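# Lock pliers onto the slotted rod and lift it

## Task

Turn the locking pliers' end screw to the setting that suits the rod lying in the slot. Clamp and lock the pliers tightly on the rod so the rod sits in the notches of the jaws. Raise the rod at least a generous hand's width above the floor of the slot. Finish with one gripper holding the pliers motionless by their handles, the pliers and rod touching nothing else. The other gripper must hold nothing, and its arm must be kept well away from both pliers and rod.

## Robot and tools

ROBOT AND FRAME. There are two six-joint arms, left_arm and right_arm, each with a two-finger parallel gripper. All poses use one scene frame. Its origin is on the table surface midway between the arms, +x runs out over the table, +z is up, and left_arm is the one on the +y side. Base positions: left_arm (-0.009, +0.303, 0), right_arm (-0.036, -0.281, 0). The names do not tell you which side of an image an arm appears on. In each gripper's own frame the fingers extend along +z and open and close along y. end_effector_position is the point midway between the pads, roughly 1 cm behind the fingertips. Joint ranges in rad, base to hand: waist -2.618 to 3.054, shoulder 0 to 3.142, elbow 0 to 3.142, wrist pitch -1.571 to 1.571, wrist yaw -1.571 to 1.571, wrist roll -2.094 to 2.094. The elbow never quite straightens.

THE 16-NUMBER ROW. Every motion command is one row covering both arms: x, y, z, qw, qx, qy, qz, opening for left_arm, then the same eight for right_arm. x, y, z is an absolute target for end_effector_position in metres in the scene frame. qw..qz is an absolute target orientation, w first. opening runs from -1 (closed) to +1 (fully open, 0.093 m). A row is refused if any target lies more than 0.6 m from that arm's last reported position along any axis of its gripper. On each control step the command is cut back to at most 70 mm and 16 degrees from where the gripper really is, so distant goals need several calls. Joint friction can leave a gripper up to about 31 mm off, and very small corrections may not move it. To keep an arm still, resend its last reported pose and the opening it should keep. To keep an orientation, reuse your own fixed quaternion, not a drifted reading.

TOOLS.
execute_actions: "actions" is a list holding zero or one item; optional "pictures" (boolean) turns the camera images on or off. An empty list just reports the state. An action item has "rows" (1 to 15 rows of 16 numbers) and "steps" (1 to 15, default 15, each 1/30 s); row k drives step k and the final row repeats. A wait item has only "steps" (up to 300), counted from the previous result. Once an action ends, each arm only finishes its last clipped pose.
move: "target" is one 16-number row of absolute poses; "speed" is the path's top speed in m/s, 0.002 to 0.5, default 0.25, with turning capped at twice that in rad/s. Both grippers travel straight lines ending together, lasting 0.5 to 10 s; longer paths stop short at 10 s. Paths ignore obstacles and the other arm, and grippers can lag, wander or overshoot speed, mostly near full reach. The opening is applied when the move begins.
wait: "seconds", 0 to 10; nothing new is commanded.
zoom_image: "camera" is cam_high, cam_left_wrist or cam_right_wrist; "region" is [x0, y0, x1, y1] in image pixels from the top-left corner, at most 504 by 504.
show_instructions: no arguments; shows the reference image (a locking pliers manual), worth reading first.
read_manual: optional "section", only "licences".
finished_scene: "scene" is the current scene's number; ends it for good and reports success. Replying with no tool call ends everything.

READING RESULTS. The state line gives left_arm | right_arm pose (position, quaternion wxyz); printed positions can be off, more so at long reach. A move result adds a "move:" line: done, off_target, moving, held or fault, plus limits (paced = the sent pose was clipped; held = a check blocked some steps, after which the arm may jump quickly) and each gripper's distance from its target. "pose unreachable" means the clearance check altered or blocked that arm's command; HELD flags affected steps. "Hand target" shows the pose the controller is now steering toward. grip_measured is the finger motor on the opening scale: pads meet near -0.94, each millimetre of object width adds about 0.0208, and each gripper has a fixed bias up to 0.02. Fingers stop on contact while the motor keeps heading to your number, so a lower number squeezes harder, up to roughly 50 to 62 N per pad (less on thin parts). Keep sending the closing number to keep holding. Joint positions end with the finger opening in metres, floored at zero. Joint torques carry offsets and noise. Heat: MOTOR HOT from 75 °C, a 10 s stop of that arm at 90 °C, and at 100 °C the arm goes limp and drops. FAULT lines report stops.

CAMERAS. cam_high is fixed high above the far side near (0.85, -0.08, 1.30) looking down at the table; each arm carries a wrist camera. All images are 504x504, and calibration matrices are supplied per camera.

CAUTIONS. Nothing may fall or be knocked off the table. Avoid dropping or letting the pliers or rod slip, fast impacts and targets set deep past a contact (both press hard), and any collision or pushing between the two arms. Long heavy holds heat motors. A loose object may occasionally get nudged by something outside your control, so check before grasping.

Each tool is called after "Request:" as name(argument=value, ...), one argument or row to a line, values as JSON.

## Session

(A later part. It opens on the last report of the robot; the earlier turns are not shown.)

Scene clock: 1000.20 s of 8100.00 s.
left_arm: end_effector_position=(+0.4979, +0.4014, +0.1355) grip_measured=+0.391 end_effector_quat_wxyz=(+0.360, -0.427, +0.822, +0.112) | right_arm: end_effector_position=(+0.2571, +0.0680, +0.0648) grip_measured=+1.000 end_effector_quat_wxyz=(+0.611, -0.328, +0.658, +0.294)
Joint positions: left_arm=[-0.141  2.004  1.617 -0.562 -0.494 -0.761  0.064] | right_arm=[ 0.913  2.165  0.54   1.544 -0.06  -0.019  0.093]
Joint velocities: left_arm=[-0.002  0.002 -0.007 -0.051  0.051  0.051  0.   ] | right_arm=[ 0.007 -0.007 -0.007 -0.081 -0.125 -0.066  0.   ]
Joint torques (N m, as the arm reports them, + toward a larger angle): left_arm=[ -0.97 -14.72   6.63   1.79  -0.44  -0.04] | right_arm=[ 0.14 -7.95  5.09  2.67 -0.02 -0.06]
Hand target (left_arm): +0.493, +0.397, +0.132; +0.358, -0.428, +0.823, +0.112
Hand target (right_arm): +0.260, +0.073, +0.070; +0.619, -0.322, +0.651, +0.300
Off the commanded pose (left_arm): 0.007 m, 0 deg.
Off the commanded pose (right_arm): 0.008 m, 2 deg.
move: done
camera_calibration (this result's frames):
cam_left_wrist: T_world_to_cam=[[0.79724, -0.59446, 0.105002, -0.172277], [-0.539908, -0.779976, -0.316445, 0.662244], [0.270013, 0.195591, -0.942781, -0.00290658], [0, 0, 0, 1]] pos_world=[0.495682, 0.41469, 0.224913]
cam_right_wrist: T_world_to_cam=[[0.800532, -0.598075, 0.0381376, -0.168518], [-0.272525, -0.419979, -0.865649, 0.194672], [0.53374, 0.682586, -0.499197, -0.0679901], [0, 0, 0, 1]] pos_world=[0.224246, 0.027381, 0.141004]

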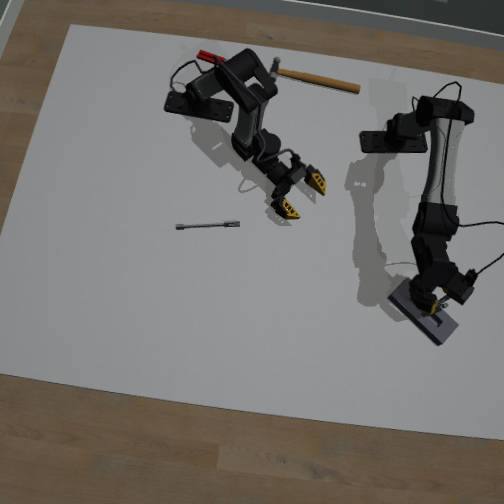

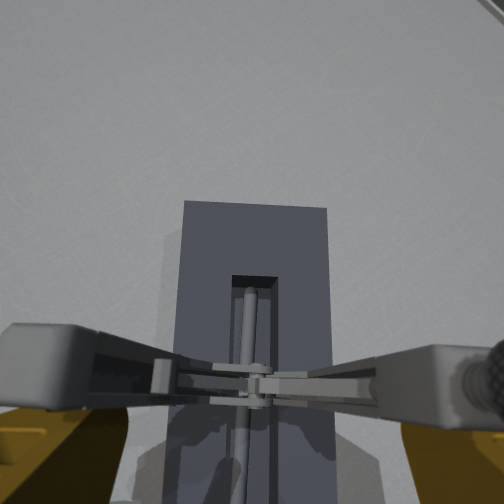

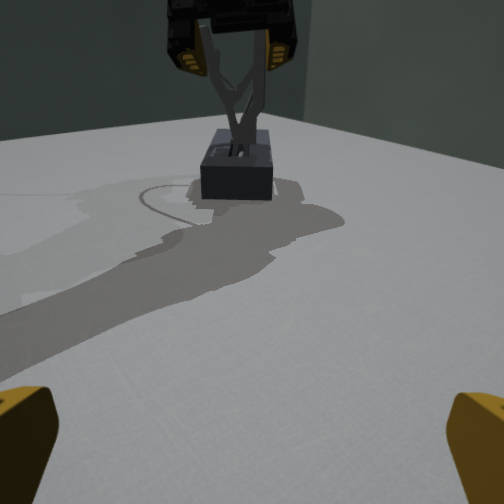

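Request:
execute_actions(
  actions=[
    {"rows":[[0.495,0.399,0.130,0.358,-0.427,0.822,0.112,0.2,0.26,0.073,0.07,0.620,-0.322,0.651,0.300,1]],"steps":12},
  ],
  pictures=false,
)

Request:
execute_actions(
  actions=[
    {"rows":[[0.496,0.398,0.130,0.358,-0.427,0.822,0.112,0.08,0.26,0.073,0.07,0.620,-0.322,0.651,0.300,1]],"steps":12},
  ],
)

Request:
execute_actions(
  actions=[
    {"rows":[[0.497,0.397,0.130,0.358,-0.427,0.822,0.112,-0.02,0.26,0.073,0.07,0.620,-0.322,0.651,0.300,1]],"steps":12},
  ],
)

Scene clock: 1004.33 s of 8100.00 s.
left_arm: end_effector_position=(+0.4992, +0.4015, +0.1365) grip_measured=+0.208 end_effector_quat_wxyz=(+0.363, -0.428, +0.820, +0.111) | right_arm: end_effector_position=(+0.2571, +0.0680, +0.0648) grip_measured=+1.000 end_effector_quat_wxyz=(+0.611, -0.328, +0.658, +0.294)
Joint positions: left_arm=[-0.141  2.004  1.617 -0.555 -0.494 -0.763  0.055] | right_arm=[ 0.913  2.165  0.54   1.544 -0.06  -0.019  0.093]
Joint velocities: left_arm=[-0.002  0.002 -0.002  0.037  0.022  0.022  0.   ] | right_arm=[ 0.027 -0.002 -0.002 -0.007 -0.007 -0.037  0.   ]
Joint torques (N m, as the arm reports them, + toward a larger angle): left_arm=[ -0.7  -13.89   6.83   1.8   -0.42   0.03] | right_arm=[ 0.13 -7.98  5.12  2.67 -0.01 -0.06]
Hand target (left_arm): +0.495, +0.399, +0.130; +0.358, -0.427, +0.823, +0.112
Hand target (right_arm): +0.260, +0.073, +0.070; +0.619, -0.322, +0.651, +0.300
Off the commanded pose (left_arm): 0.008 m, 1 deg.
Off the commanded pose (right_arm): 0.008 m, 2 deg.
Steps of this call (steps 1 to 112: nothing new was sent; steps 113 to 124: all 12 steps of this action). Readings (end_effector_position):
113: left_arm (+0.4983, +0.4015, +0.1359) | right_arm (+0.2571, +0.0680, +0.0648)
114: left_arm (+0.4990, +0.4015, +0.1363) | right_arm (+0.2571, +0.0680, +0.0648)
116: left_arm (+0.4992, +0.4015, +0.1365) | right_arm (+0.2571, +0.0680, +0.0648)
120: left_arm (+0.4992, +0.4015, +0.1365) | right_arm (+0.2571, +0.0680, +0.0648)
124: the state above

Scene clock: 1004.73 s of 8100.00 s.
left_arm: end_effector_position=(+0.4992, +0.4015, +0.1365) grip_measured=+0.097 end_effector_quat_wxyz=(+0.363, -0.428, +0.820, +0.111) | right_arm: end_effector_position=(+0.2571, +0.0680, +0.0648) grip_measured=+1.000 end_effector_quat_wxyz=(+0.611, -0.328, +0.658, +0.294)
Joint positions: left_arm=[-0.141  2.004  1.617 -0.555 -0.494 -0.763  0.05 ] | right_arm=[ 0.913  2.165  0.54   1.544 -0.06  -0.019  0.093]
Joint velocities: left_arm=[-0.002 -0.012  0.007  0.007 -0.037 -0.007  0.001] | right_arm=[ 0.007 -0.022 -0.007 -0.051 -0.051 -0.051  0.   ]
Joint torques (N m, as the arm reports them, + toward a larger angle): left_arm=[ -0.72 -13.59   7.4    1.78  -0.42  -0.01] | right_arm=[ 0.13 -7.99  5.14  2.67 -0.01 -0.07]
Hand target (left_arm): +0.496, +0.398, +0.130; +0.358, -0.427, +0.823, +0.112
Hand target (right_arm): +0.260, +0.073, +0.070; +0.619, -0.322, +0.651, +0.300
Off the commanded pose (left_arm): 0.008 m, 1 deg.
Off the commanded pose (right_arm): 0.008 m, 2 deg.
Steps of this call (steps 1 to 12: all 12 steps of this action). Readings (end_effector_position):
1: left_arm (+0.4992, +0.4015, +0.1365) | right_arm (+0.2571, +0.0680, +0.0648)
2: left_arm (+0.4992, +0.4015, +0.1365) | right_arm (+0.2571, +0.0680, +0.0648)
4: left_arm (+0.4992, +0.4015, +0.1365) | right_arm (+0.2571, +0.0680, +0.0648)
8: left_arm (+0.4992, +0.4015, +0.1365) | right_arm (+0.2571, +0.0680, +0.0648)
12: the state above
camera_calibration (this result's frames):
cam_left_wrist: T_world_to_cam=[[0.797113, -0.593394, 0.111777, -0.174691], [-0.536218, -0.780738, -0.320807, 0.662438], [0.277633, 0.195783, -0.940526, -0.00652266], [0, 0, 0, 1]] pos_world=[0.496271, 0.414808, 0.225907]
cam_right_wrist: T_world_to_cam=[[0.800532, -0.598075, 0.0381376, -0.168518], [-0.272525, -0.419979, -0.865649, 0.194672], [0.53374, 0.682586, -0.499197, -0.0679901], [0, 0, 0, 1]] pos_world=[0.224246, 0.027381, 0.141004]

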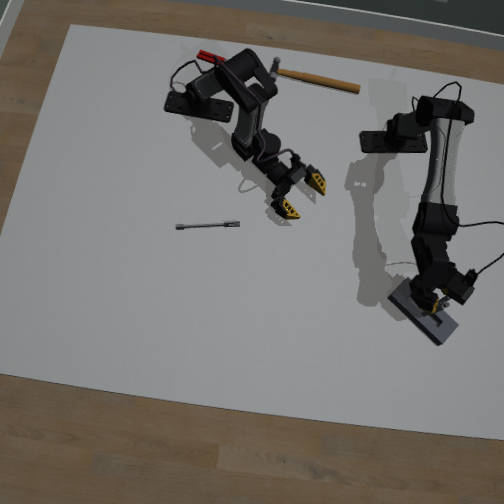

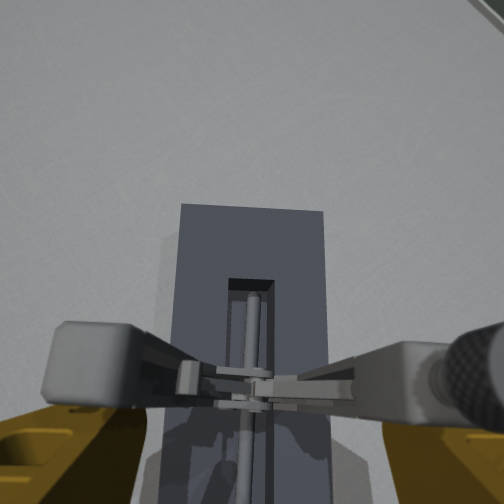

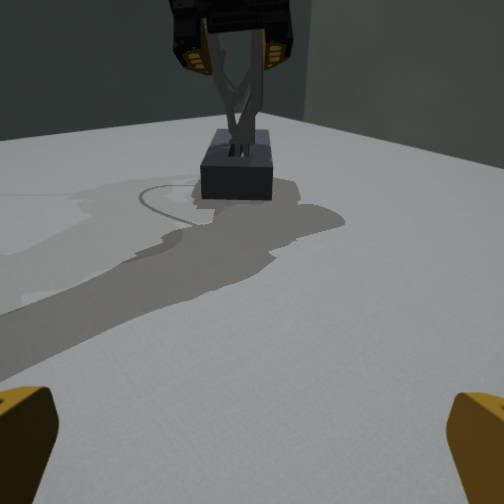

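Scene clock: 1005.13 s of 8100.00 s.
left_arm: end_effector_position=(+0.4992, +0.4016, +0.1366) grip_measured=+0.067 end_effector_quat_wxyz=(+0.363, -0.428, +0.820, +0.111) | right_arm: end_effector_position=(+0.2571, +0.0680, +0.0648) grip_measured=+1.000 end_effector_quat_wxyz=(+0.611, -0.328, +0.658, +0.294)
Joint positions: left_arm=[-0.141  2.004  1.617 -0.555 -0.495 -0.763  0.048] | right_arm=[ 0.913  2.165  0.54   1.544 -0.06  -0.019  0.093]
Joint velocities: left_arm=[-0.027 -0.012 -0.002  0.022  0.022  0.022 -0.   ] | right_arm=[-0.007 -0.002 -0.002 -0.037  0.037  0.037  0.   ]
Joint torques (N m, as the arm reports them, + toward a larger angle): left_arm=[ -1.11 -13.15   8.     1.75  -0.42  -0.07] | right_arm=[ 0.16 -8.01  5.13  2.68 -0.02 -0.07]
Hand target (left_arm): +0.497, +0.397, +0.130; +0.358, -0.427, +0.823, +0.112
Hand target (right_arm): +0.260, +0.073, +0.070; +0.619, -0.322, +0.651, +0.300
Off the commanded pose (left_arm): 0.008 m, 1 deg.
Off the commanded pose (right_arm): 0.008 m, 2 deg.
Steps of this call (steps 1 to 12: all 12 steps of this action). Readings (end_effector_position):
1: left_arm (+0.4992, +0.4016, +0.1366) | right_arm (+0.2571, +0.0680, +0.0648)
2: left_arm (+0.4992, +0.4016, +0.1366) | right_arm (+0.2571, +0.0680, +0.0648)
4: left_arm (+0.4992, +0.4016, +0.1366) | right_arm (+0.2571, +0.0680, +0.0648)
8: left_arm (+0.4992, +0.4016, +0.1366) | right_arm (+0.2571, +0.0680, +0.0648)
12: the state above
camera_calibration (this result's frames):
cam_left_wrist: T_world_to_cam=[[0.797382, -0.593105, 0.111393, -0.174796], [-0.535875, -0.780781, -0.321277, 0.66243], [0.277525, 0.196487, -0.940411, -0.00673133], [0, 0, 0, 1]] pos_world=[0.496227, 0.414863, 0.225964]
cam_right_wrist: T_world_to_cam=[[0.800532, -0.598075, 0.0381376, -0.168518], [-0.272525, -0.419979, -0.865649, 0.194672], [0.53374, 0.682586, -0.499197, -0.0679901], [0, 0, 0, 1]] pos_world=[0.224246, 0.027381, 0.141004]

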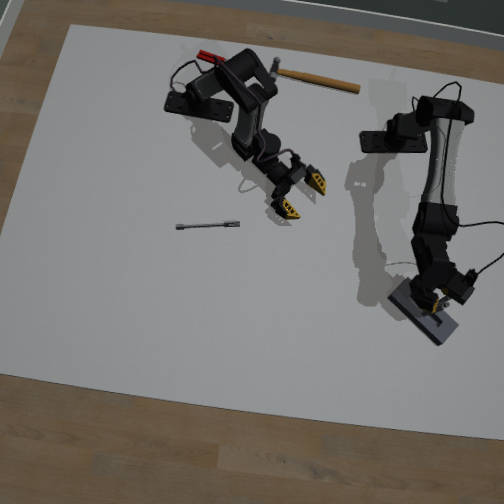

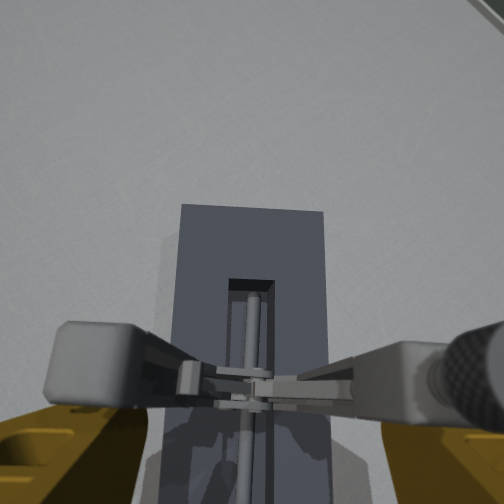

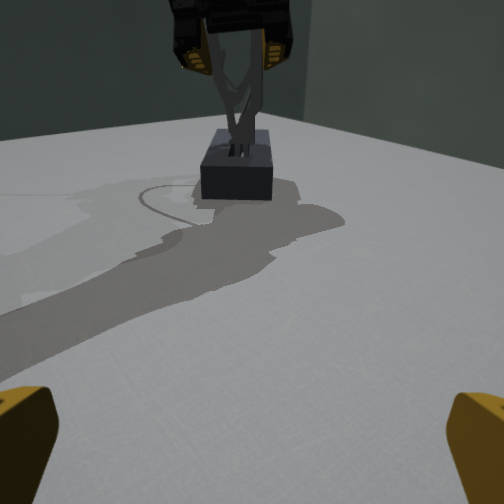

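Request:
zoom_image(
  camera="cam_right_wrist",
  region=[200,30,290,170],
)

Request:
execute_actions(
  actions=[
    {"rows":[[0.497,0.399,0.134,0.358,-0.427,0.822,0.112,0.36,0.26,0.073,0.07,0.620,-0.322,0.651,0.300,1]],"steps":10},
  ],
  pictures=false,
)

Region (200, 30, 290, 170) of cam_right_wrist's 504x504 image, scaled by 3.600, with more detail than that image has; it fills the left 324 columns of this view, and the rest is white.

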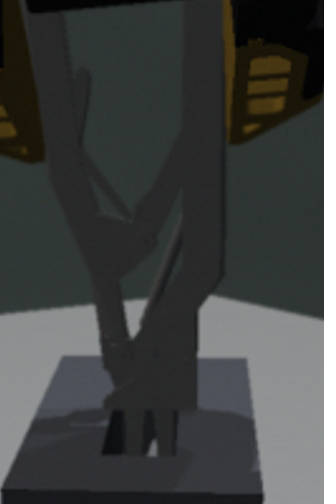

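Scene clock: 1011.90 s of 8100.00 s.
left_arm: end_effector_position=(+0.4984, +0.4016, +0.1360) grip_measured=+0.361 end_effector_quat_wxyz=(+0.361, -0.428, +0.821, +0.112) | right_arm: end_effector_position=(+0.2571, +0.0680, +0.0648) grip_measured=+1.000 end_effector_quat_wxyz=(+0.611, -0.328, +0.658, +0.294)
Joint positions: left_arm=[-0.141  2.004  1.617 -0.559 -0.495 -0.763  0.063] | right_arm=[ 0.913  2.165  0.54   1.544 -0.06  -0.019  0.093]
Joint velocities: left_arm=[-0.012  0.002 -0.012 -0.066  0.022  0.007 -0.   ] | right_arm=[ 0.012  0.002 -0.032 -0.007 -0.037 -0.007  0.   ]
Joint torques (N m, as the arm reports them, + toward a larger angle): left_arm=[ -0.65 -13.48   9.08   1.62  -0.39   0.  ] | right_arm=[ 0.12 -7.94  5.08  2.69 -0.01 -0.06]
Hand target (left_arm): +0.497, +0.399, +0.134; +0.358, -0.427, +0.823, +0.112
Hand target (right_arm): +0.260, +0.073, +0.070; +0.619, -0.322, +0.651, +0.300
Off the commanded pose (left_arm): 0.004 m, 0 deg.
Off the commanded pose (right_arm): 0.008 m, 2 deg.
Steps of this call (steps 1 to 193: nothing new was sent; steps 194 to 203: all 10 steps of this action). Readings (end_effector_position):
194: left_arm (+0.4991, +0.4016, +0.1365) | right_arm (+0.2571, +0.0680, +0.0648)
195: left_arm (+0.4989, +0.4016, +0.1364) | right_arm (+0.2571, +0.0680, +0.0648)
197: left_arm (+0.4985, +0.4016, +0.1360) | right_arm (+0.2571, +0.0680, +0.0648)
201: left_arm (+0.4984, +0.4016, +0.1360) | right_arm (+0.2571, +0.0680, +0.0648)
203: the state above

Request:
move(
  target=[0.497,0.40,0.215,0.358,-0.427,0.822,0.112,0.36,0.24,0.0,0.10,0.620,-0.322,0.651,0.300,1],
  speed=0.07,
)

Request:
move(
  target=[0.38,0.25,0.23,0.40,0.024,0.916,-0.011,0.34,0.225,-0.03,0.14,-0.1252,0.3722,0.7810,0.4841,0.0],
  speed=0.3,
)

Request:
move(
  target=[0.32,0.18,0.19,0.27,0.40,0.865,-0.127,0.34,0.225,-0.03,0.14,-0.1252,0.3722,0.7810,0.4841,0.0],
  speed=0.25,
)

Request:
move(
  target=[0.285,0.15,0.135,0.146,0.720,0.660,-0.159,0.34,0.225,-0.03,0.14,-0.1252,0.3722,0.7810,0.4841,0.0],
  speed=0.25,
)

Request:
move(
  target=[0.285,0.118,0.098,0.146,0.720,0.660,-0.159,0.36,0.225,-0.03,0.14,-0.1252,0.3722,0.7810,0.4841,0.0],
  speed=0.04,
)

Scene clock: 1021.07 s of 8100.00 s.
left_arm: end_effector_position=(+0.4899, +0.3989, +0.1987) grip_measured=+0.361 end_effector_quat_wxyz=(+0.337, -0.424, +0.833, +0.115) | right_arm: end_effector_position=(+0.2428, +0.0037, +0.0918) grip_measured=+1.000 end_effector_quat_wxyz=(+0.609, -0.324, +0.661, +0.297)
Joint positions: left_arm=[-0.141  2.004  1.897 -0.892 -0.479 -0.763  0.063] | right_arm=[ 0.777  1.934  0.302  1.546 -0.194 -0.019  0.093]
Joint velocities: left_arm=[-0.007 -0.017  0.007 -0.037 -0.037  0.037 -0.001] | right_arm=[-0.007 -0.017  0.002  0.007 -0.081 -0.066  0.   ]
Joint torques (N m, as the arm reports them, + toward a larger angle): left_arm=[ -0.42 -13.8   12.3    1.73  -0.54   0.04] | right_arm=[-0.82 -9.06  2.34  2.68 -0.08 -0.14]
Hand target (left_arm): +0.495, +0.400, +0.215; +0.358, -0.427, +0.823, +0.112
Hand target (right_arm): +0.241, +0.000, +0.100; +0.618, -0.322, +0.652, +0.300
Off the commanded pose (left_arm): 0.018 m, 3 deg.
Off the commanded pose (right_arm): 0.009 m, 2 deg.
joint sent to its limit (right arm) — the command would take joint 4 (wrist pitch) past its upper limit, so that joint was sent only as far as its limit.
move: off_target (left_arm)
camera_calibration (this result's frames):
cam_left_wrist: T_world_to_cam=[[0.797277, -0.598903, 0.0752572, -0.166414], [-0.559952, -0.780393, -0.278283, 0.67842], [0.225395, 0.179728, -0.957546, 0.0904458], [0, 0, 0, 1]] pos_world=[0.492174, 0.413513, 0.287923]
cam_right_wrist: T_world_to_cam=[[0.799455, -0.600134, 0.0266502, -0.195203], [-0.282596, -0.414861, -0.864887, 0.189581], [0.530104, 0.683907, -0.501259, -0.00190224], [0, 0, 0, 1]] pos_world=[0.210639, -0.0371973, 0.168214]

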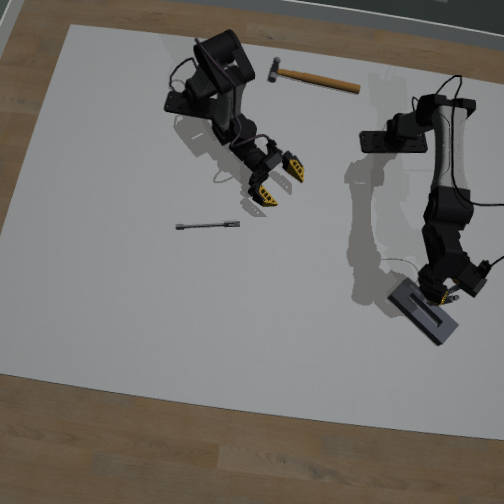

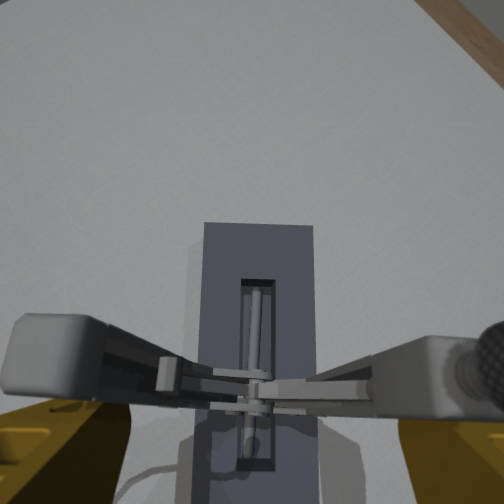

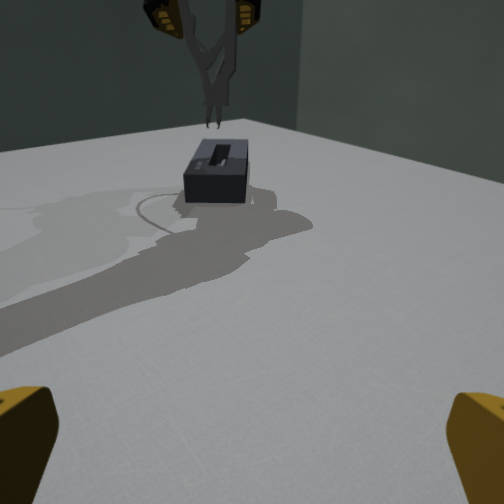

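Scene clock: 1025.30 s of 8100.00 s.
left_arm: end_effector_position=(+0.3804, +0.2520, +0.2248) grip_measured=+0.345 end_effector_quat_wxyz=(+0.385, +0.016, +0.923, -0.008) | right_arm: end_effector_position=(+0.2207, -0.0301, +0.1371) grip_measured=+0.002 end_effector_quat_wxyz=(-0.120, +0.364, +0.786, +0.486)
Joint positions: left_arm=[-0.349  1.381  1.231 -0.636 -0.096 -0.098  0.062] | right_arm=[ 0.503  1.373  0.728 -0.128 -0.774  1.649  0.045]
Joint velocities: left_arm=[-0.002  0.002  0.007 -0.022 -0.007 -0.037  0.001] | right_arm=[ 0.022 -0.002  0.002 -0.007 -0.007 -0.007 -0.001]
Joint torques (N m, as the arm reports them, + toward a larger angle): left_arm=[-0.93 -9.04  7.9   2.46 -0.11  0.13] | right_arm=[-0.92 -4.    9.03  1.77 -0.41 -0.1 ]
Hand target (left_arm): +0.381, +0.248, +0.231; +0.403, +0.023, +0.915, -0.012
Hand target (right_arm): +0.225, -0.030, +0.139; -0.127, +0.370, +0.782, +0.485
Off the commanded pose (left_arm): 0.006 m, 2 deg.
Off the commanded pose (right_arm): 0.005 m, 1 deg.
move: done
camera_calibration (this result's frames):
cam_left_wrist: T_world_to_cam=[[-0.0138767, -0.999786, -0.0153515, 0.26091], [-0.938773, 0.0183127, -0.34405, 0.467298], [0.344258, 0.00963729, -0.938826, 0.159874], [0, 0, 0, 1]] pos_world=[0.387269, 0.250756, 0.314873]
cam_right_wrist: T_world_to_cam=[[-0.668313, -0.261581, -0.696371, 0.234201], [-0.728445, 0.040421, 0.683911, 0.10816], [-0.15075, 0.964335, -0.217562, 0.175463], [0, 0, 0, 1]] pos_world=[0.261759, -0.112314, 0.127293]

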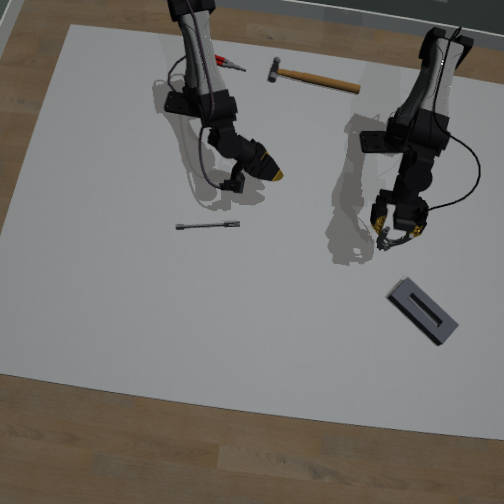

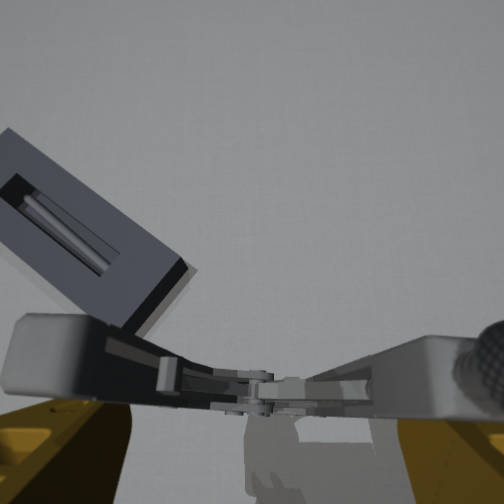

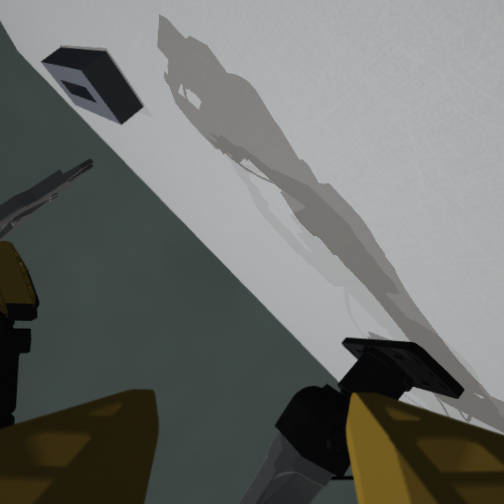

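Scene clock: 1027.57 s of 8100.00 s.
left_arm: end_effector_position=(+0.3166, +0.1869, +0.1795) grip_measured=+0.345 end_effector_quat_wxyz=(+0.261, +0.389, +0.875, -0.123) | right_arm: end_effector_position=(+0.2204, -0.0302, +0.1369) grip_measured=+0.002 end_effector_quat_wxyz=(-0.123, +0.368, +0.784, +0.484)
Joint positions: left_arm=[-0.349  1.429  1.231 -0.899  0.357  0.577  0.062] | right_arm=[ 0.503  1.373  0.728 -0.13  -0.774  1.656  0.045]
Joint velocities: left_arm=[-0.012  0.007 -0.017  0.007 -0.007  0.051 -0.   ] | right_arm=[-0.002  0.002 -0.007 -0.007  0.066  0.007 -0.   ]
Joint torques (N m, as the arm reports them, + toward a larger angle): left_arm=[-1.19 -5.93 12.01  1.51  0.35  0.12] | right_arm=[-0.86 -4.48  8.91  1.72 -0.36 -0.08]
Hand target (left_arm): +0.322, +0.179, +0.188; +0.274, +0.401, +0.865, -0.128
Hand target (right_arm): +0.225, -0.030, +0.140; -0.125, +0.373, +0.781, +0.485
Off the commanded pose (left_arm): 0.013 m, 2 deg.
Off the commanded pose (right_arm): 0.006 m, 1 deg.
move: off_target (left_arm)
camera_calibration (this result's frames):
cam_left_wrist: T_world_to_cam=[[-0.733111, -0.68004, -0.00966569, 0.361159], [-0.671737, 0.726237, -0.146117, 0.140594], [0.106385, -0.100627, -0.98922, 0.244973], [0, 0, 0, 1]] pos_world=[0.33315, 0.168149, 0.266366]
cam_right_wrist: T_world_to_cam=[[-0.674455, -0.259058, -0.691375, 0.234577], [-0.723108, 0.0426965, 0.689414, 0.106314], [-0.149079, 0.964918, -0.216124, 0.174929], [0, 0, 0, 1]] pos_world=[0.261167, -0.112562, 0.126692]

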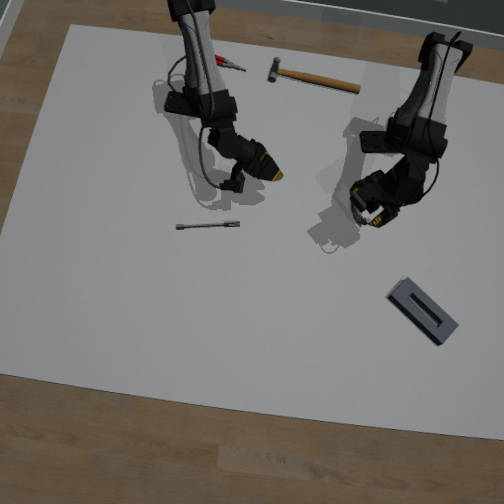

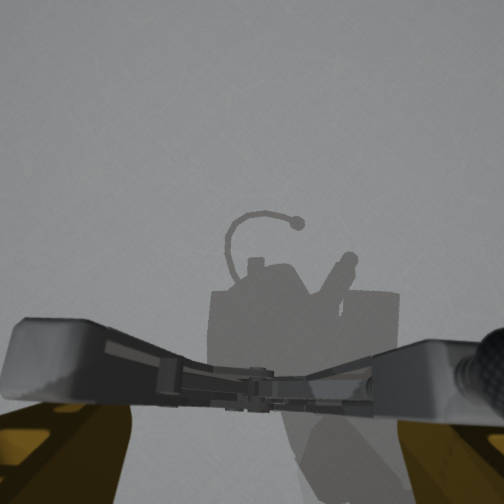

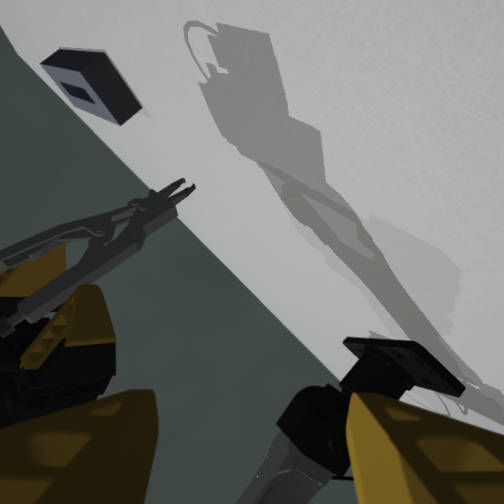

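Scene clock: 1029.77 s of 8100.00 s.
left_arm: end_effector_position=(+0.2833, +0.1543, +0.1272) grip_measured=+0.345 end_effector_quat_wxyz=(+0.143, +0.713, +0.668, -0.159) | right_arm: end_effector_position=(+0.2204, -0.0302, +0.1369) grip_measured=+0.002 end_effector_quat_wxyz=(-0.123, +0.368, +0.784, +0.484)
Joint positions: left_arm=[-0.435  1.689  1.363 -1.165  0.424  1.361  0.062] | right_arm=[ 0.503  1.373  0.728 -0.13  -0.774  1.656  0.045]
Joint velocities: left_arm=[-0.002  0.017 -0.002 -0.022  0.022  0.037  0.   ] | right_arm=[-0.002 -0.002  0.002 -0.007 -0.022  0.007 -0.   ]
Joint torques (N m, as the arm reports them, + toward a larger angle): left_arm=[-0.96 -7.96 11.37  0.38  0.42  0.14] | right_arm=[-0.79 -4.44  8.92  1.72 -0.37 -0.08]
Hand target (left_arm): +0.286, +0.149, +0.133; +0.149, +0.719, +0.659, -0.162
Hand target (right_arm): +0.225, -0.030, +0.140; -0.125, +0.372, +0.781, +0.485
Off the commanded pose (left_arm): 0.009 m, 1 deg.
Off the commanded pose (right_arm): 0.006 m, 1 deg.
move: done
camera_calibration (this result's frames):
cam_left_wrist: T_world_to_cam=[[-0.998429, 0.0537977, -0.0156324, 0.276818], [0.0536829, 0.998529, 0.00767533, -0.13284], [0.0160223, 0.00682408, -0.999848, 0.203893], [0, 0, 0, 1]] pos_world=[0.280248, 0.116361, 0.209209]
cam_right_wrist: T_world_to_cam=[[-0.674455, -0.259058, -0.691375, 0.234577], [-0.723108, 0.0426965, 0.689414, 0.106314], [-0.149079, 0.964918, -0.216124, 0.174929], [0, 0, 0, 1]] pos_world=[0.261167, -0.112562, 0.126692]

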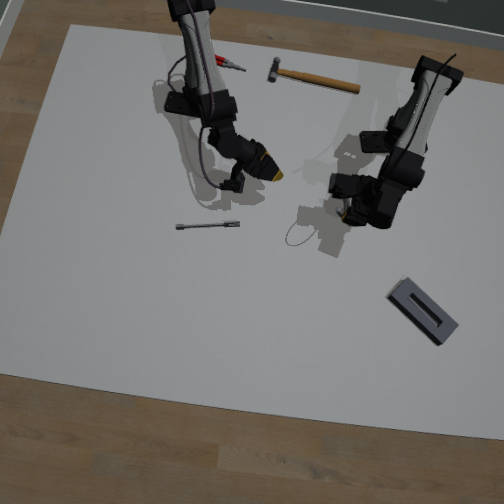

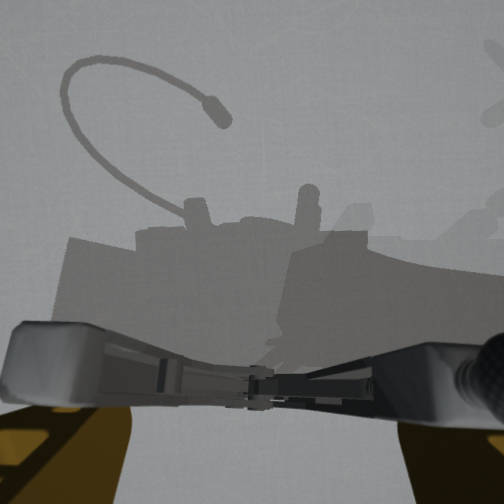

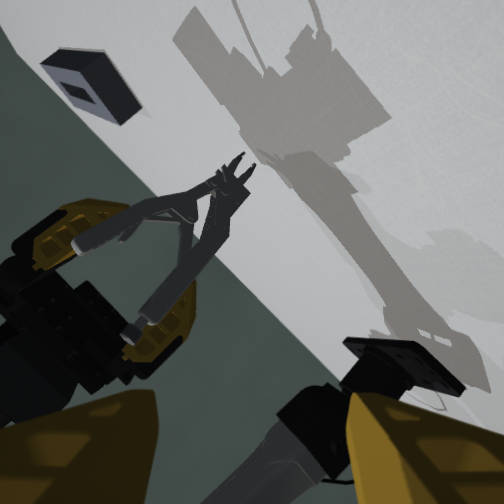

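Scene clock: 1031.27 s of 8100.00 s.
left_arm: end_effector_position=(+0.2895, +0.1195, +0.1088) grip_measured=+0.361 end_effector_quat_wxyz=(+0.155, +0.721, +0.657, -0.152) | right_arm: end_effector_position=(+0.2204, -0.0302, +0.1368) grip_measured=+0.002 end_effector_quat_wxyz=(-0.123, +0.368, +0.784, +0.484)
Joint positions: left_arm=[-0.534  1.728  1.329 -1.025  0.415  1.275  0.063] | right_arm=[ 0.503  1.373  0.728 -0.13  -0.774  1.656  0.045]
Joint velocities: left_arm=[-0.002 -0.012 -0.007 -0.007  0.051  0.007  0.   ] | right_arm=[-0.007  0.007 -0.002  0.007  0.037  0.022  0.001]
Joint torques (N m, as the arm reports them, + toward a larger angle): left_arm=[-0.83 -8.19  6.04  0.83  0.31 -0.05] | right_arm=[-0.81 -4.49  8.93  1.73 -0.36 -0.08]
Hand target (left_arm): +0.285, +0.117, +0.099; +0.146, +0.720, +0.660, -0.161
Hand target (right_arm): +0.225, -0.030, +0.140; -0.125, +0.373, +0.781, +0.485
Off the commanded pose (left_arm): 0.012 m, 1 deg.
Off the commanded pose (right_arm): 0.006 m, 1 deg.
move: off_target (left_arm)
camera_calibration (this result's frames):
cam_left_wrist: T_world_to_cam=[[-0.996188, 0.0732916, -0.0472972, 0.285071], [0.073355, 0.997306, 0.000397697, -0.102973], [0.047199, -0.00307331, -0.998881, 0.17762], [0, 0, 0, 1]] pos_world=[0.283154, 0.0823484, 0.190945]
cam_right_wrist: T_world_to_cam=[[-0.674694, -0.25917, -0.6911, 0.234514], [-0.72287, 0.0428086, 0.689656, 0.106236], [-0.149153, 0.964883, -0.216229, 0.174961], [0, 0, 0, 1]] pos_world=[0.261116, -0.112586, 0.126639]

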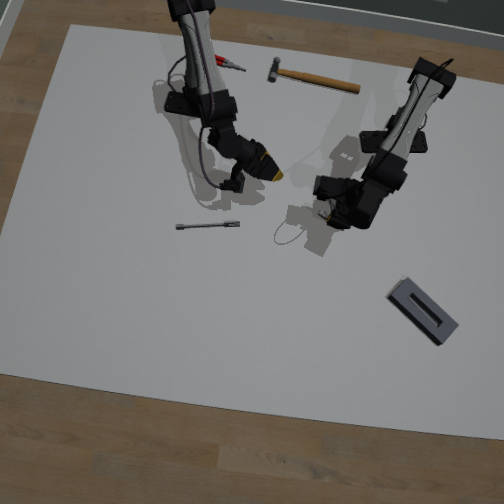

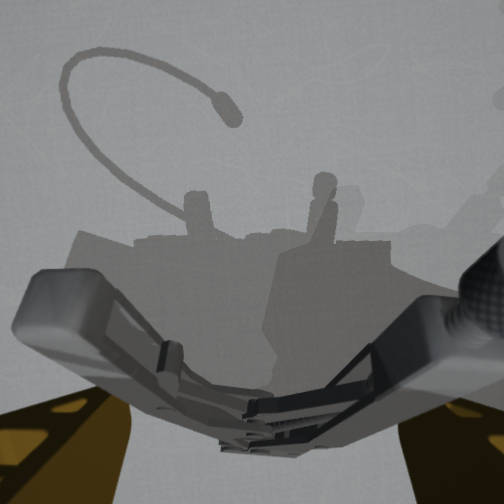

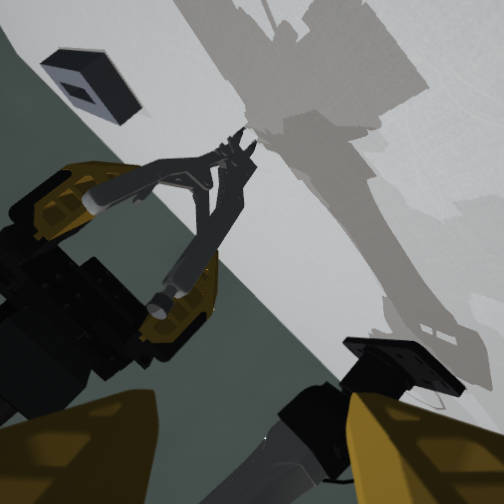

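Request:
move(
  target=[0.285,0.088,0.064,0.312,0.654,0.599,-0.340,0.36,0.225,-0.03,0.14,-0.1252,0.3722,0.7810,0.4841,0.0],
  speed=0.06,
)

Scene clock: 1044.20 s of 8100.00 s.
left_arm: end_effector_position=(+0.2894, +0.0872, +0.0701) grip_measured=+0.361 end_effector_quat_wxyz=(+0.315, +0.665, +0.596, -0.322) | right_arm: end_effector_position=(+0.2204, -0.0302, +0.1368) grip_measured=+0.002 end_effector_quat_wxyz=(-0.123, +0.368, +0.784, +0.484)
Joint positions: left_arm=[-0.435  1.807  1.033 -0.543  0.909  1.296  0.063] | right_arm=[ 0.503  1.373  0.728 -0.13  -0.774  1.656  0.045]
Joint velocities: left_arm=[ 0.002  0.002 -0.012  0.007  0.066 -0.007 -0.001] | right_arm=[ 0.002 -0.007  0.007 -0.051  0.007 -0.007  0.001]
Joint torques (N m, as the arm reports them, + toward a larger angle): left_arm=[ 0.39 -8.36  5.39  1.    0.78 -0.05] | right_arm=[-0.83 -4.42  8.89  1.71 -0.37 -0.09]
Hand target (left_arm): +0.285, +0.089, +0.064; +0.314, +0.655, +0.600, -0.336
Hand target (right_arm): +0.225, -0.030, +0.140; -0.125, +0.372, +0.781, +0.485
Off the commanded pose (left_arm): 0.008 m, 2 deg.
Off the commanded pose (right_arm): 0.006 m, 1 deg.
move: done
camera_calibration (this result's frames):
cam_left_wrist: T_world_to_cam=[[-0.996582, 0.0668823, -0.0484881, 0.286199], [0.0819076, 0.876351, -0.474659, -0.029372], [0.0107463, -0.477008, -0.878833, 0.182373], [0, 0, 0, 1]] pos_world=[0.285666, 0.0935918, 0.160211]
cam_right_wrist: T_world_to_cam=[[-0.674694, -0.25917, -0.6911, 0.234514], [-0.72287, 0.0428086, 0.689656, 0.106236], [-0.149153, 0.964883, -0.216229, 0.174961], [0, 0, 0, 1]] pos_world=[0.261116, -0.112586, 0.126639]

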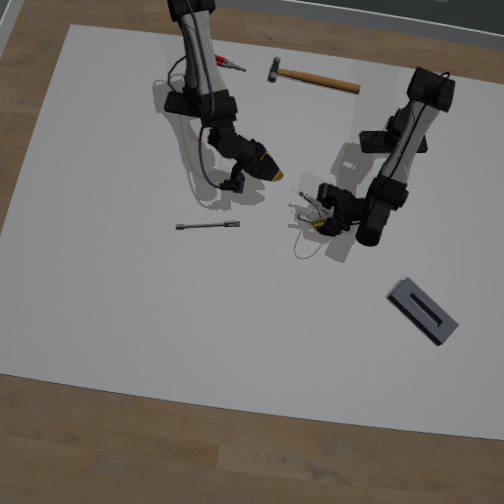

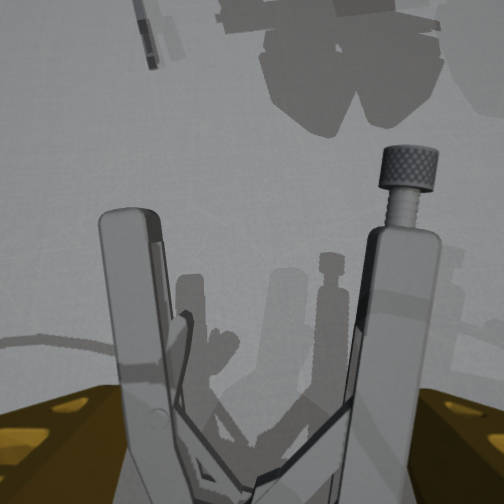

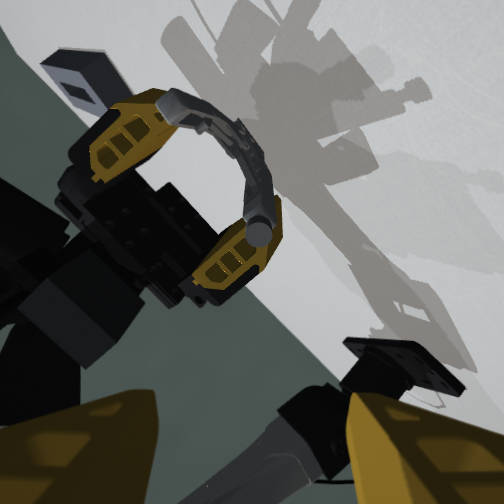

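Request:
move(
  target=[0.285,0.088,0.064,0.312,0.654,0.599,-0.340,0.30,0.238,0.018,0.115,-0.1252,0.3722,0.7810,0.4841,0.0],
  speed=0.1,
)

Request:
move(
  target=[0.285,0.088,0.064,0.312,0.654,0.599,-0.340,0.30,0.246,0.046,0.099,-0.1252,0.3722,0.7810,0.4841,0.0],
  speed=0.04,
)

Scene clock: 1047.87 s of 8100.00 s.
left_arm: end_effector_position=(+0.2894, +0.0866, +0.0710) grip_measured=+0.306 end_effector_quat_wxyz=(+0.317, +0.664, +0.595, -0.323) | right_arm: end_effector_position=(+0.2308, +0.0114, +0.1100) grip_measured=+0.002 end_effector_quat_wxyz=(-0.130, +0.376, +0.784, +0.476)
Joint positions: left_arm=[-0.435  1.807  1.033 -0.541  0.915  1.296  0.06 ] | right_arm=[ 0.621  1.545  0.755  0.064 -0.686  1.772  0.045]
Joint velocities: left_arm=[ 0.012  0.012 -0.012 -0.022 -0.007 -0.066 -0.   ] | right_arm=[-0.007 -0.002  0.002  0.007 -0.007  0.022 -0.001]
Joint torques (N m, as the arm reports them, + toward a larger angle): left_arm=[ 0.26 -7.89  5.8   0.95  0.77 -0.02] | right_arm=[ 0.35 -5.38  8.61  2.18 -0.18 -0.06]
Hand target (left_arm): +0.285, +0.088, +0.064; +0.312, +0.654, +0.599, -0.340
Hand target (right_arm): +0.237, +0.018, +0.115; -0.124, +0.372, +0.782, +0.484
Off the commanded pose (left_arm): 0.008 m, 2 deg.
Off the commanded pose (right_arm): 0.011 m, 1 deg.
move: off_target (right_arm)
camera_calibration (this result's frames):
cam_left_wrist: T_world_to_cam=[[-0.996445, 0.0680312, -0.049684, 0.286269], [0.083553, 0.873397, -0.479787, -0.0282888], [0.0107534, -0.482233, -0.875977, 0.183061], [0, 0, 0, 1]] pos_world=[0.285646, 0.0935104, 0.161008]
cam_right_wrist: T_world_to_cam=[[-0.693727, -0.262663, -0.670635, 0.235953], [-0.704427, 0.0534078, 0.707764, 0.124087], [-0.150086, 0.963408, -0.222077, 0.131437], [0, 0, 0, 1]] pos_world=[0.270824, -0.0712782, 0.0996031]

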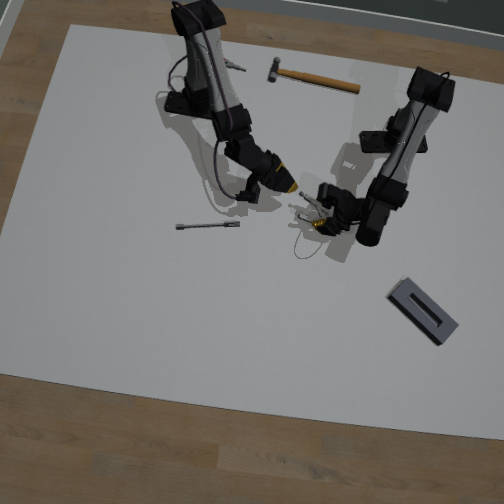

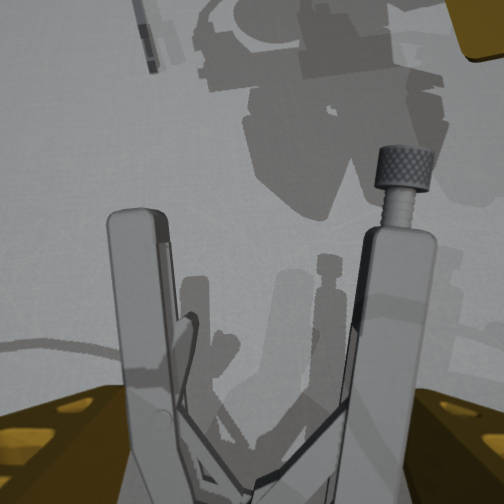

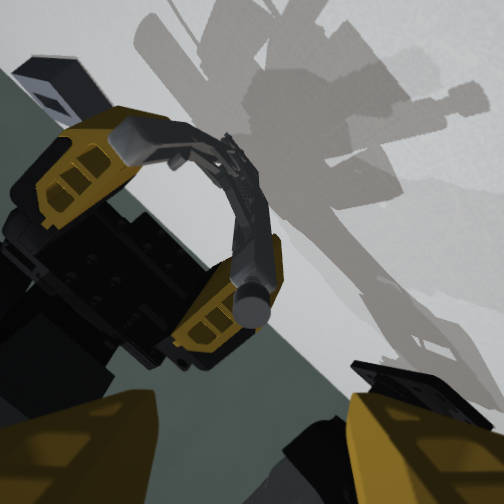

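Scene clock: 1049.27 s of 8100.00 s.
left_arm: end_effector_position=(+0.2894, +0.0866, +0.0709) grip_measured=+0.306 end_effector_quat_wxyz=(+0.317, +0.664, +0.595, -0.323) | right_arm: end_effector_position=(+0.2394, +0.0390, +0.0935) grip_measured=+0.002 end_effector_quat_wxyz=(-0.130, +0.377, +0.785, +0.474)
Joint positions: left_arm=[-0.435  1.807  1.033 -0.541  0.914  1.296  0.06 ] | right_arm=[ 0.683  1.669  0.8    0.171 -0.639  1.823  0.045]
Joint velocities: left_arm=[-0.012 -0.017 -0.012 -0.007  0.051  0.022 -0.   ] | right_arm=[ 0.022  0.002  0.017 -0.051  0.051 -0.022  0.001]
Joint torques (N m, as the arm reports them, + toward a larger angle): left_arm=[ 0.41 -7.81  5.88  0.95  0.8   0.  ] | right_arm=[ 0.42 -6.56  8.56  2.2  -0.18 -0.08]
Hand target (left_arm): +0.285, +0.088, +0.064; +0.312, +0.654, +0.599, -0.340
Hand target (right_arm): +0.245, +0.046, +0.099; -0.125, +0.373, +0.782, +0.484
Off the commanded pose (left_arm): 0.008 m, 2 deg.
Off the commanded pose (right_arm): 0.011 m, 1 deg.
move: off_target (right_arm)
camera_calibration (this result's frames):
cam_left_wrist: T_world_to_cam=[[-0.996447, 0.0679525, -0.0497537, 0.286299], [0.0835137, 0.873577, -0.479468, -0.0283714], [0.0108826, -0.48192, -0.876148, 0.182982], [0, 0, 0, 1]] pos_world=[0.28566, 0.0935126, 0.160961]
cam_right_wrist: T_world_to_cam=[[-0.695133, -0.264272, -0.668544, 0.238351], [-0.702991, 0.0554432, 0.709034, 0.139875], [-0.150312, 0.962853, -0.224321, 0.102766], [0, 0, 0, 1]] pos_world=[0.279464, -0.043714, 0.0832244]

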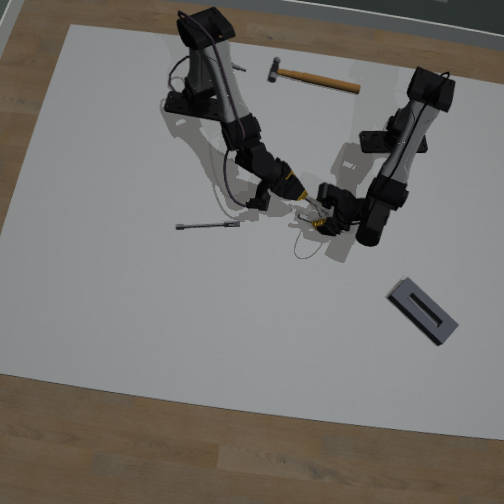

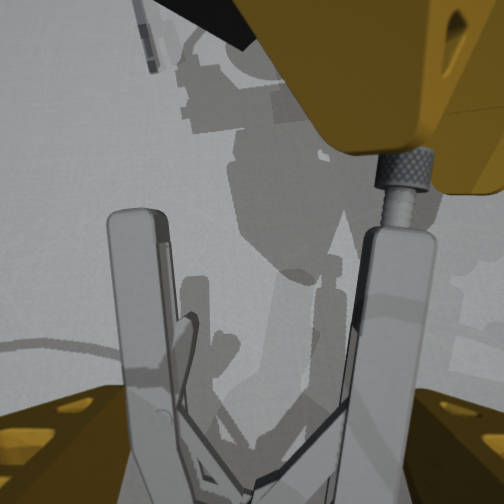

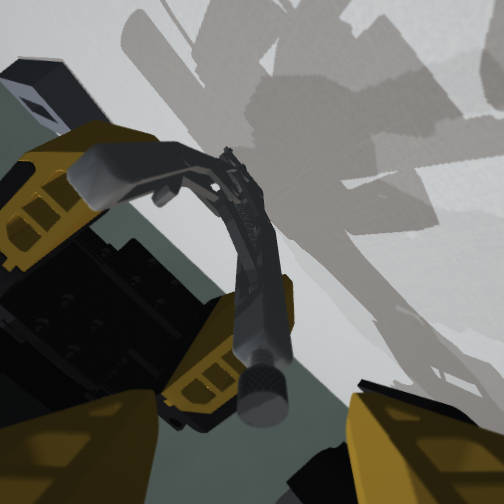

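Request:
move(
  target=[0.285,0.088,0.064,0.312,0.654,0.599,-0.340,0.30,0.249,0.057,0.094,-0.1252,0.3722,0.7810,0.4841,0.0],
  speed=0.03,
)

Scene clock: 1052.77 s of 8100.00 s.
left_arm: end_effector_position=(+0.2895, +0.0866, +0.0709) grip_measured=+0.306 end_effector_quat_wxyz=(+0.317, +0.664, +0.595, -0.323) | right_arm: end_effector_position=(+0.2430, +0.0501, +0.0892) grip_measured=+0.002 end_effector_quat_wxyz=(-0.130, +0.376, +0.785, +0.475)
Joint positions: left_arm=[-0.435  1.807  1.033 -0.541  0.914  1.296  0.06 ] | right_arm=[ 0.705  1.713  0.826  0.2   -0.623  1.839  0.045]
Joint velocities: left_arm=[-0.002 -0.002 -0.022  0.022  0.037  0.022  0.001] | right_arm=[-0.017 -0.002 -0.012 -0.066 -0.022  0.037 -0.001]
Joint torques (N m, as the arm reports them, + toward a larger angle): left_arm=[ 0.44 -7.95  5.74  0.93  0.8  -0.02] | right_arm=[ 0.41 -6.92  8.27  2.23 -0.21 -0.06]
Hand target (left_arm): +0.285, +0.088, +0.064; +0.312, +0.654, +0.599, -0.340
Hand target (right_arm): +0.249, +0.057, +0.094; -0.125, +0.372, +0.782, +0.485
Off the commanded pose (left_arm): 0.008 m, 2 deg.
Off the commanded pose (right_arm): 0.010 m, 1 deg.
move: done
camera_calibration (this result's frames):
cam_left_wrist: T_world_to_cam=[[-0.996449, 0.0678738, -0.0498234, 0.286329], [0.0834743, 0.873756, -0.479148, -0.0284538], [0.0110119, -0.481606, -0.876319, 0.182903], [0, 0, 0, 1]] pos_world=[0.285673, 0.0935147, 0.160914]
cam_right_wrist: T_world_to_cam=[[-0.694118, -0.264404, -0.669545, 0.24078], [-0.703851, 0.0542083, 0.708276, 0.145133], [-0.150976, 0.962887, -0.223728, 0.0917481], [0, 0, 0, 1]] pos_world=[0.283134, -0.0325473, 0.0789457]

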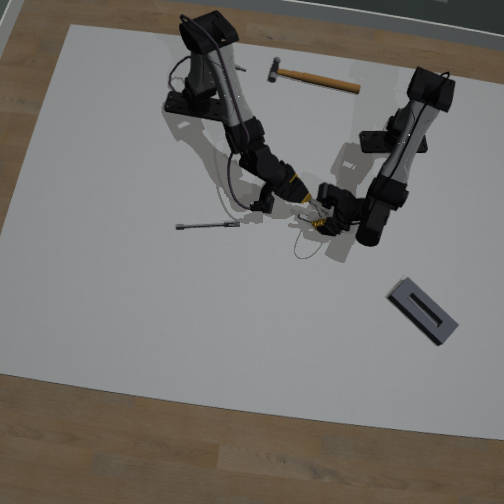

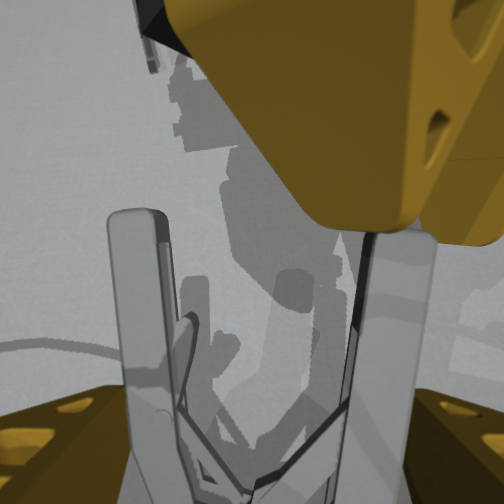

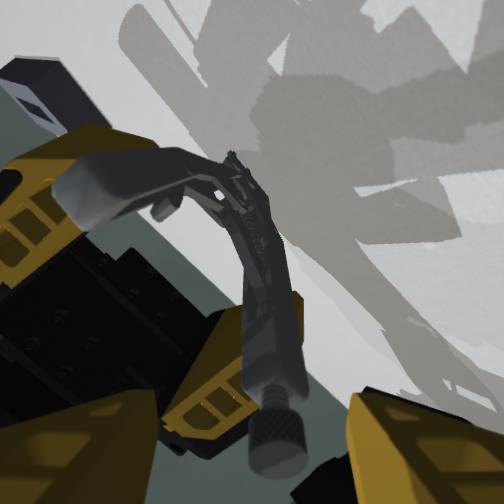

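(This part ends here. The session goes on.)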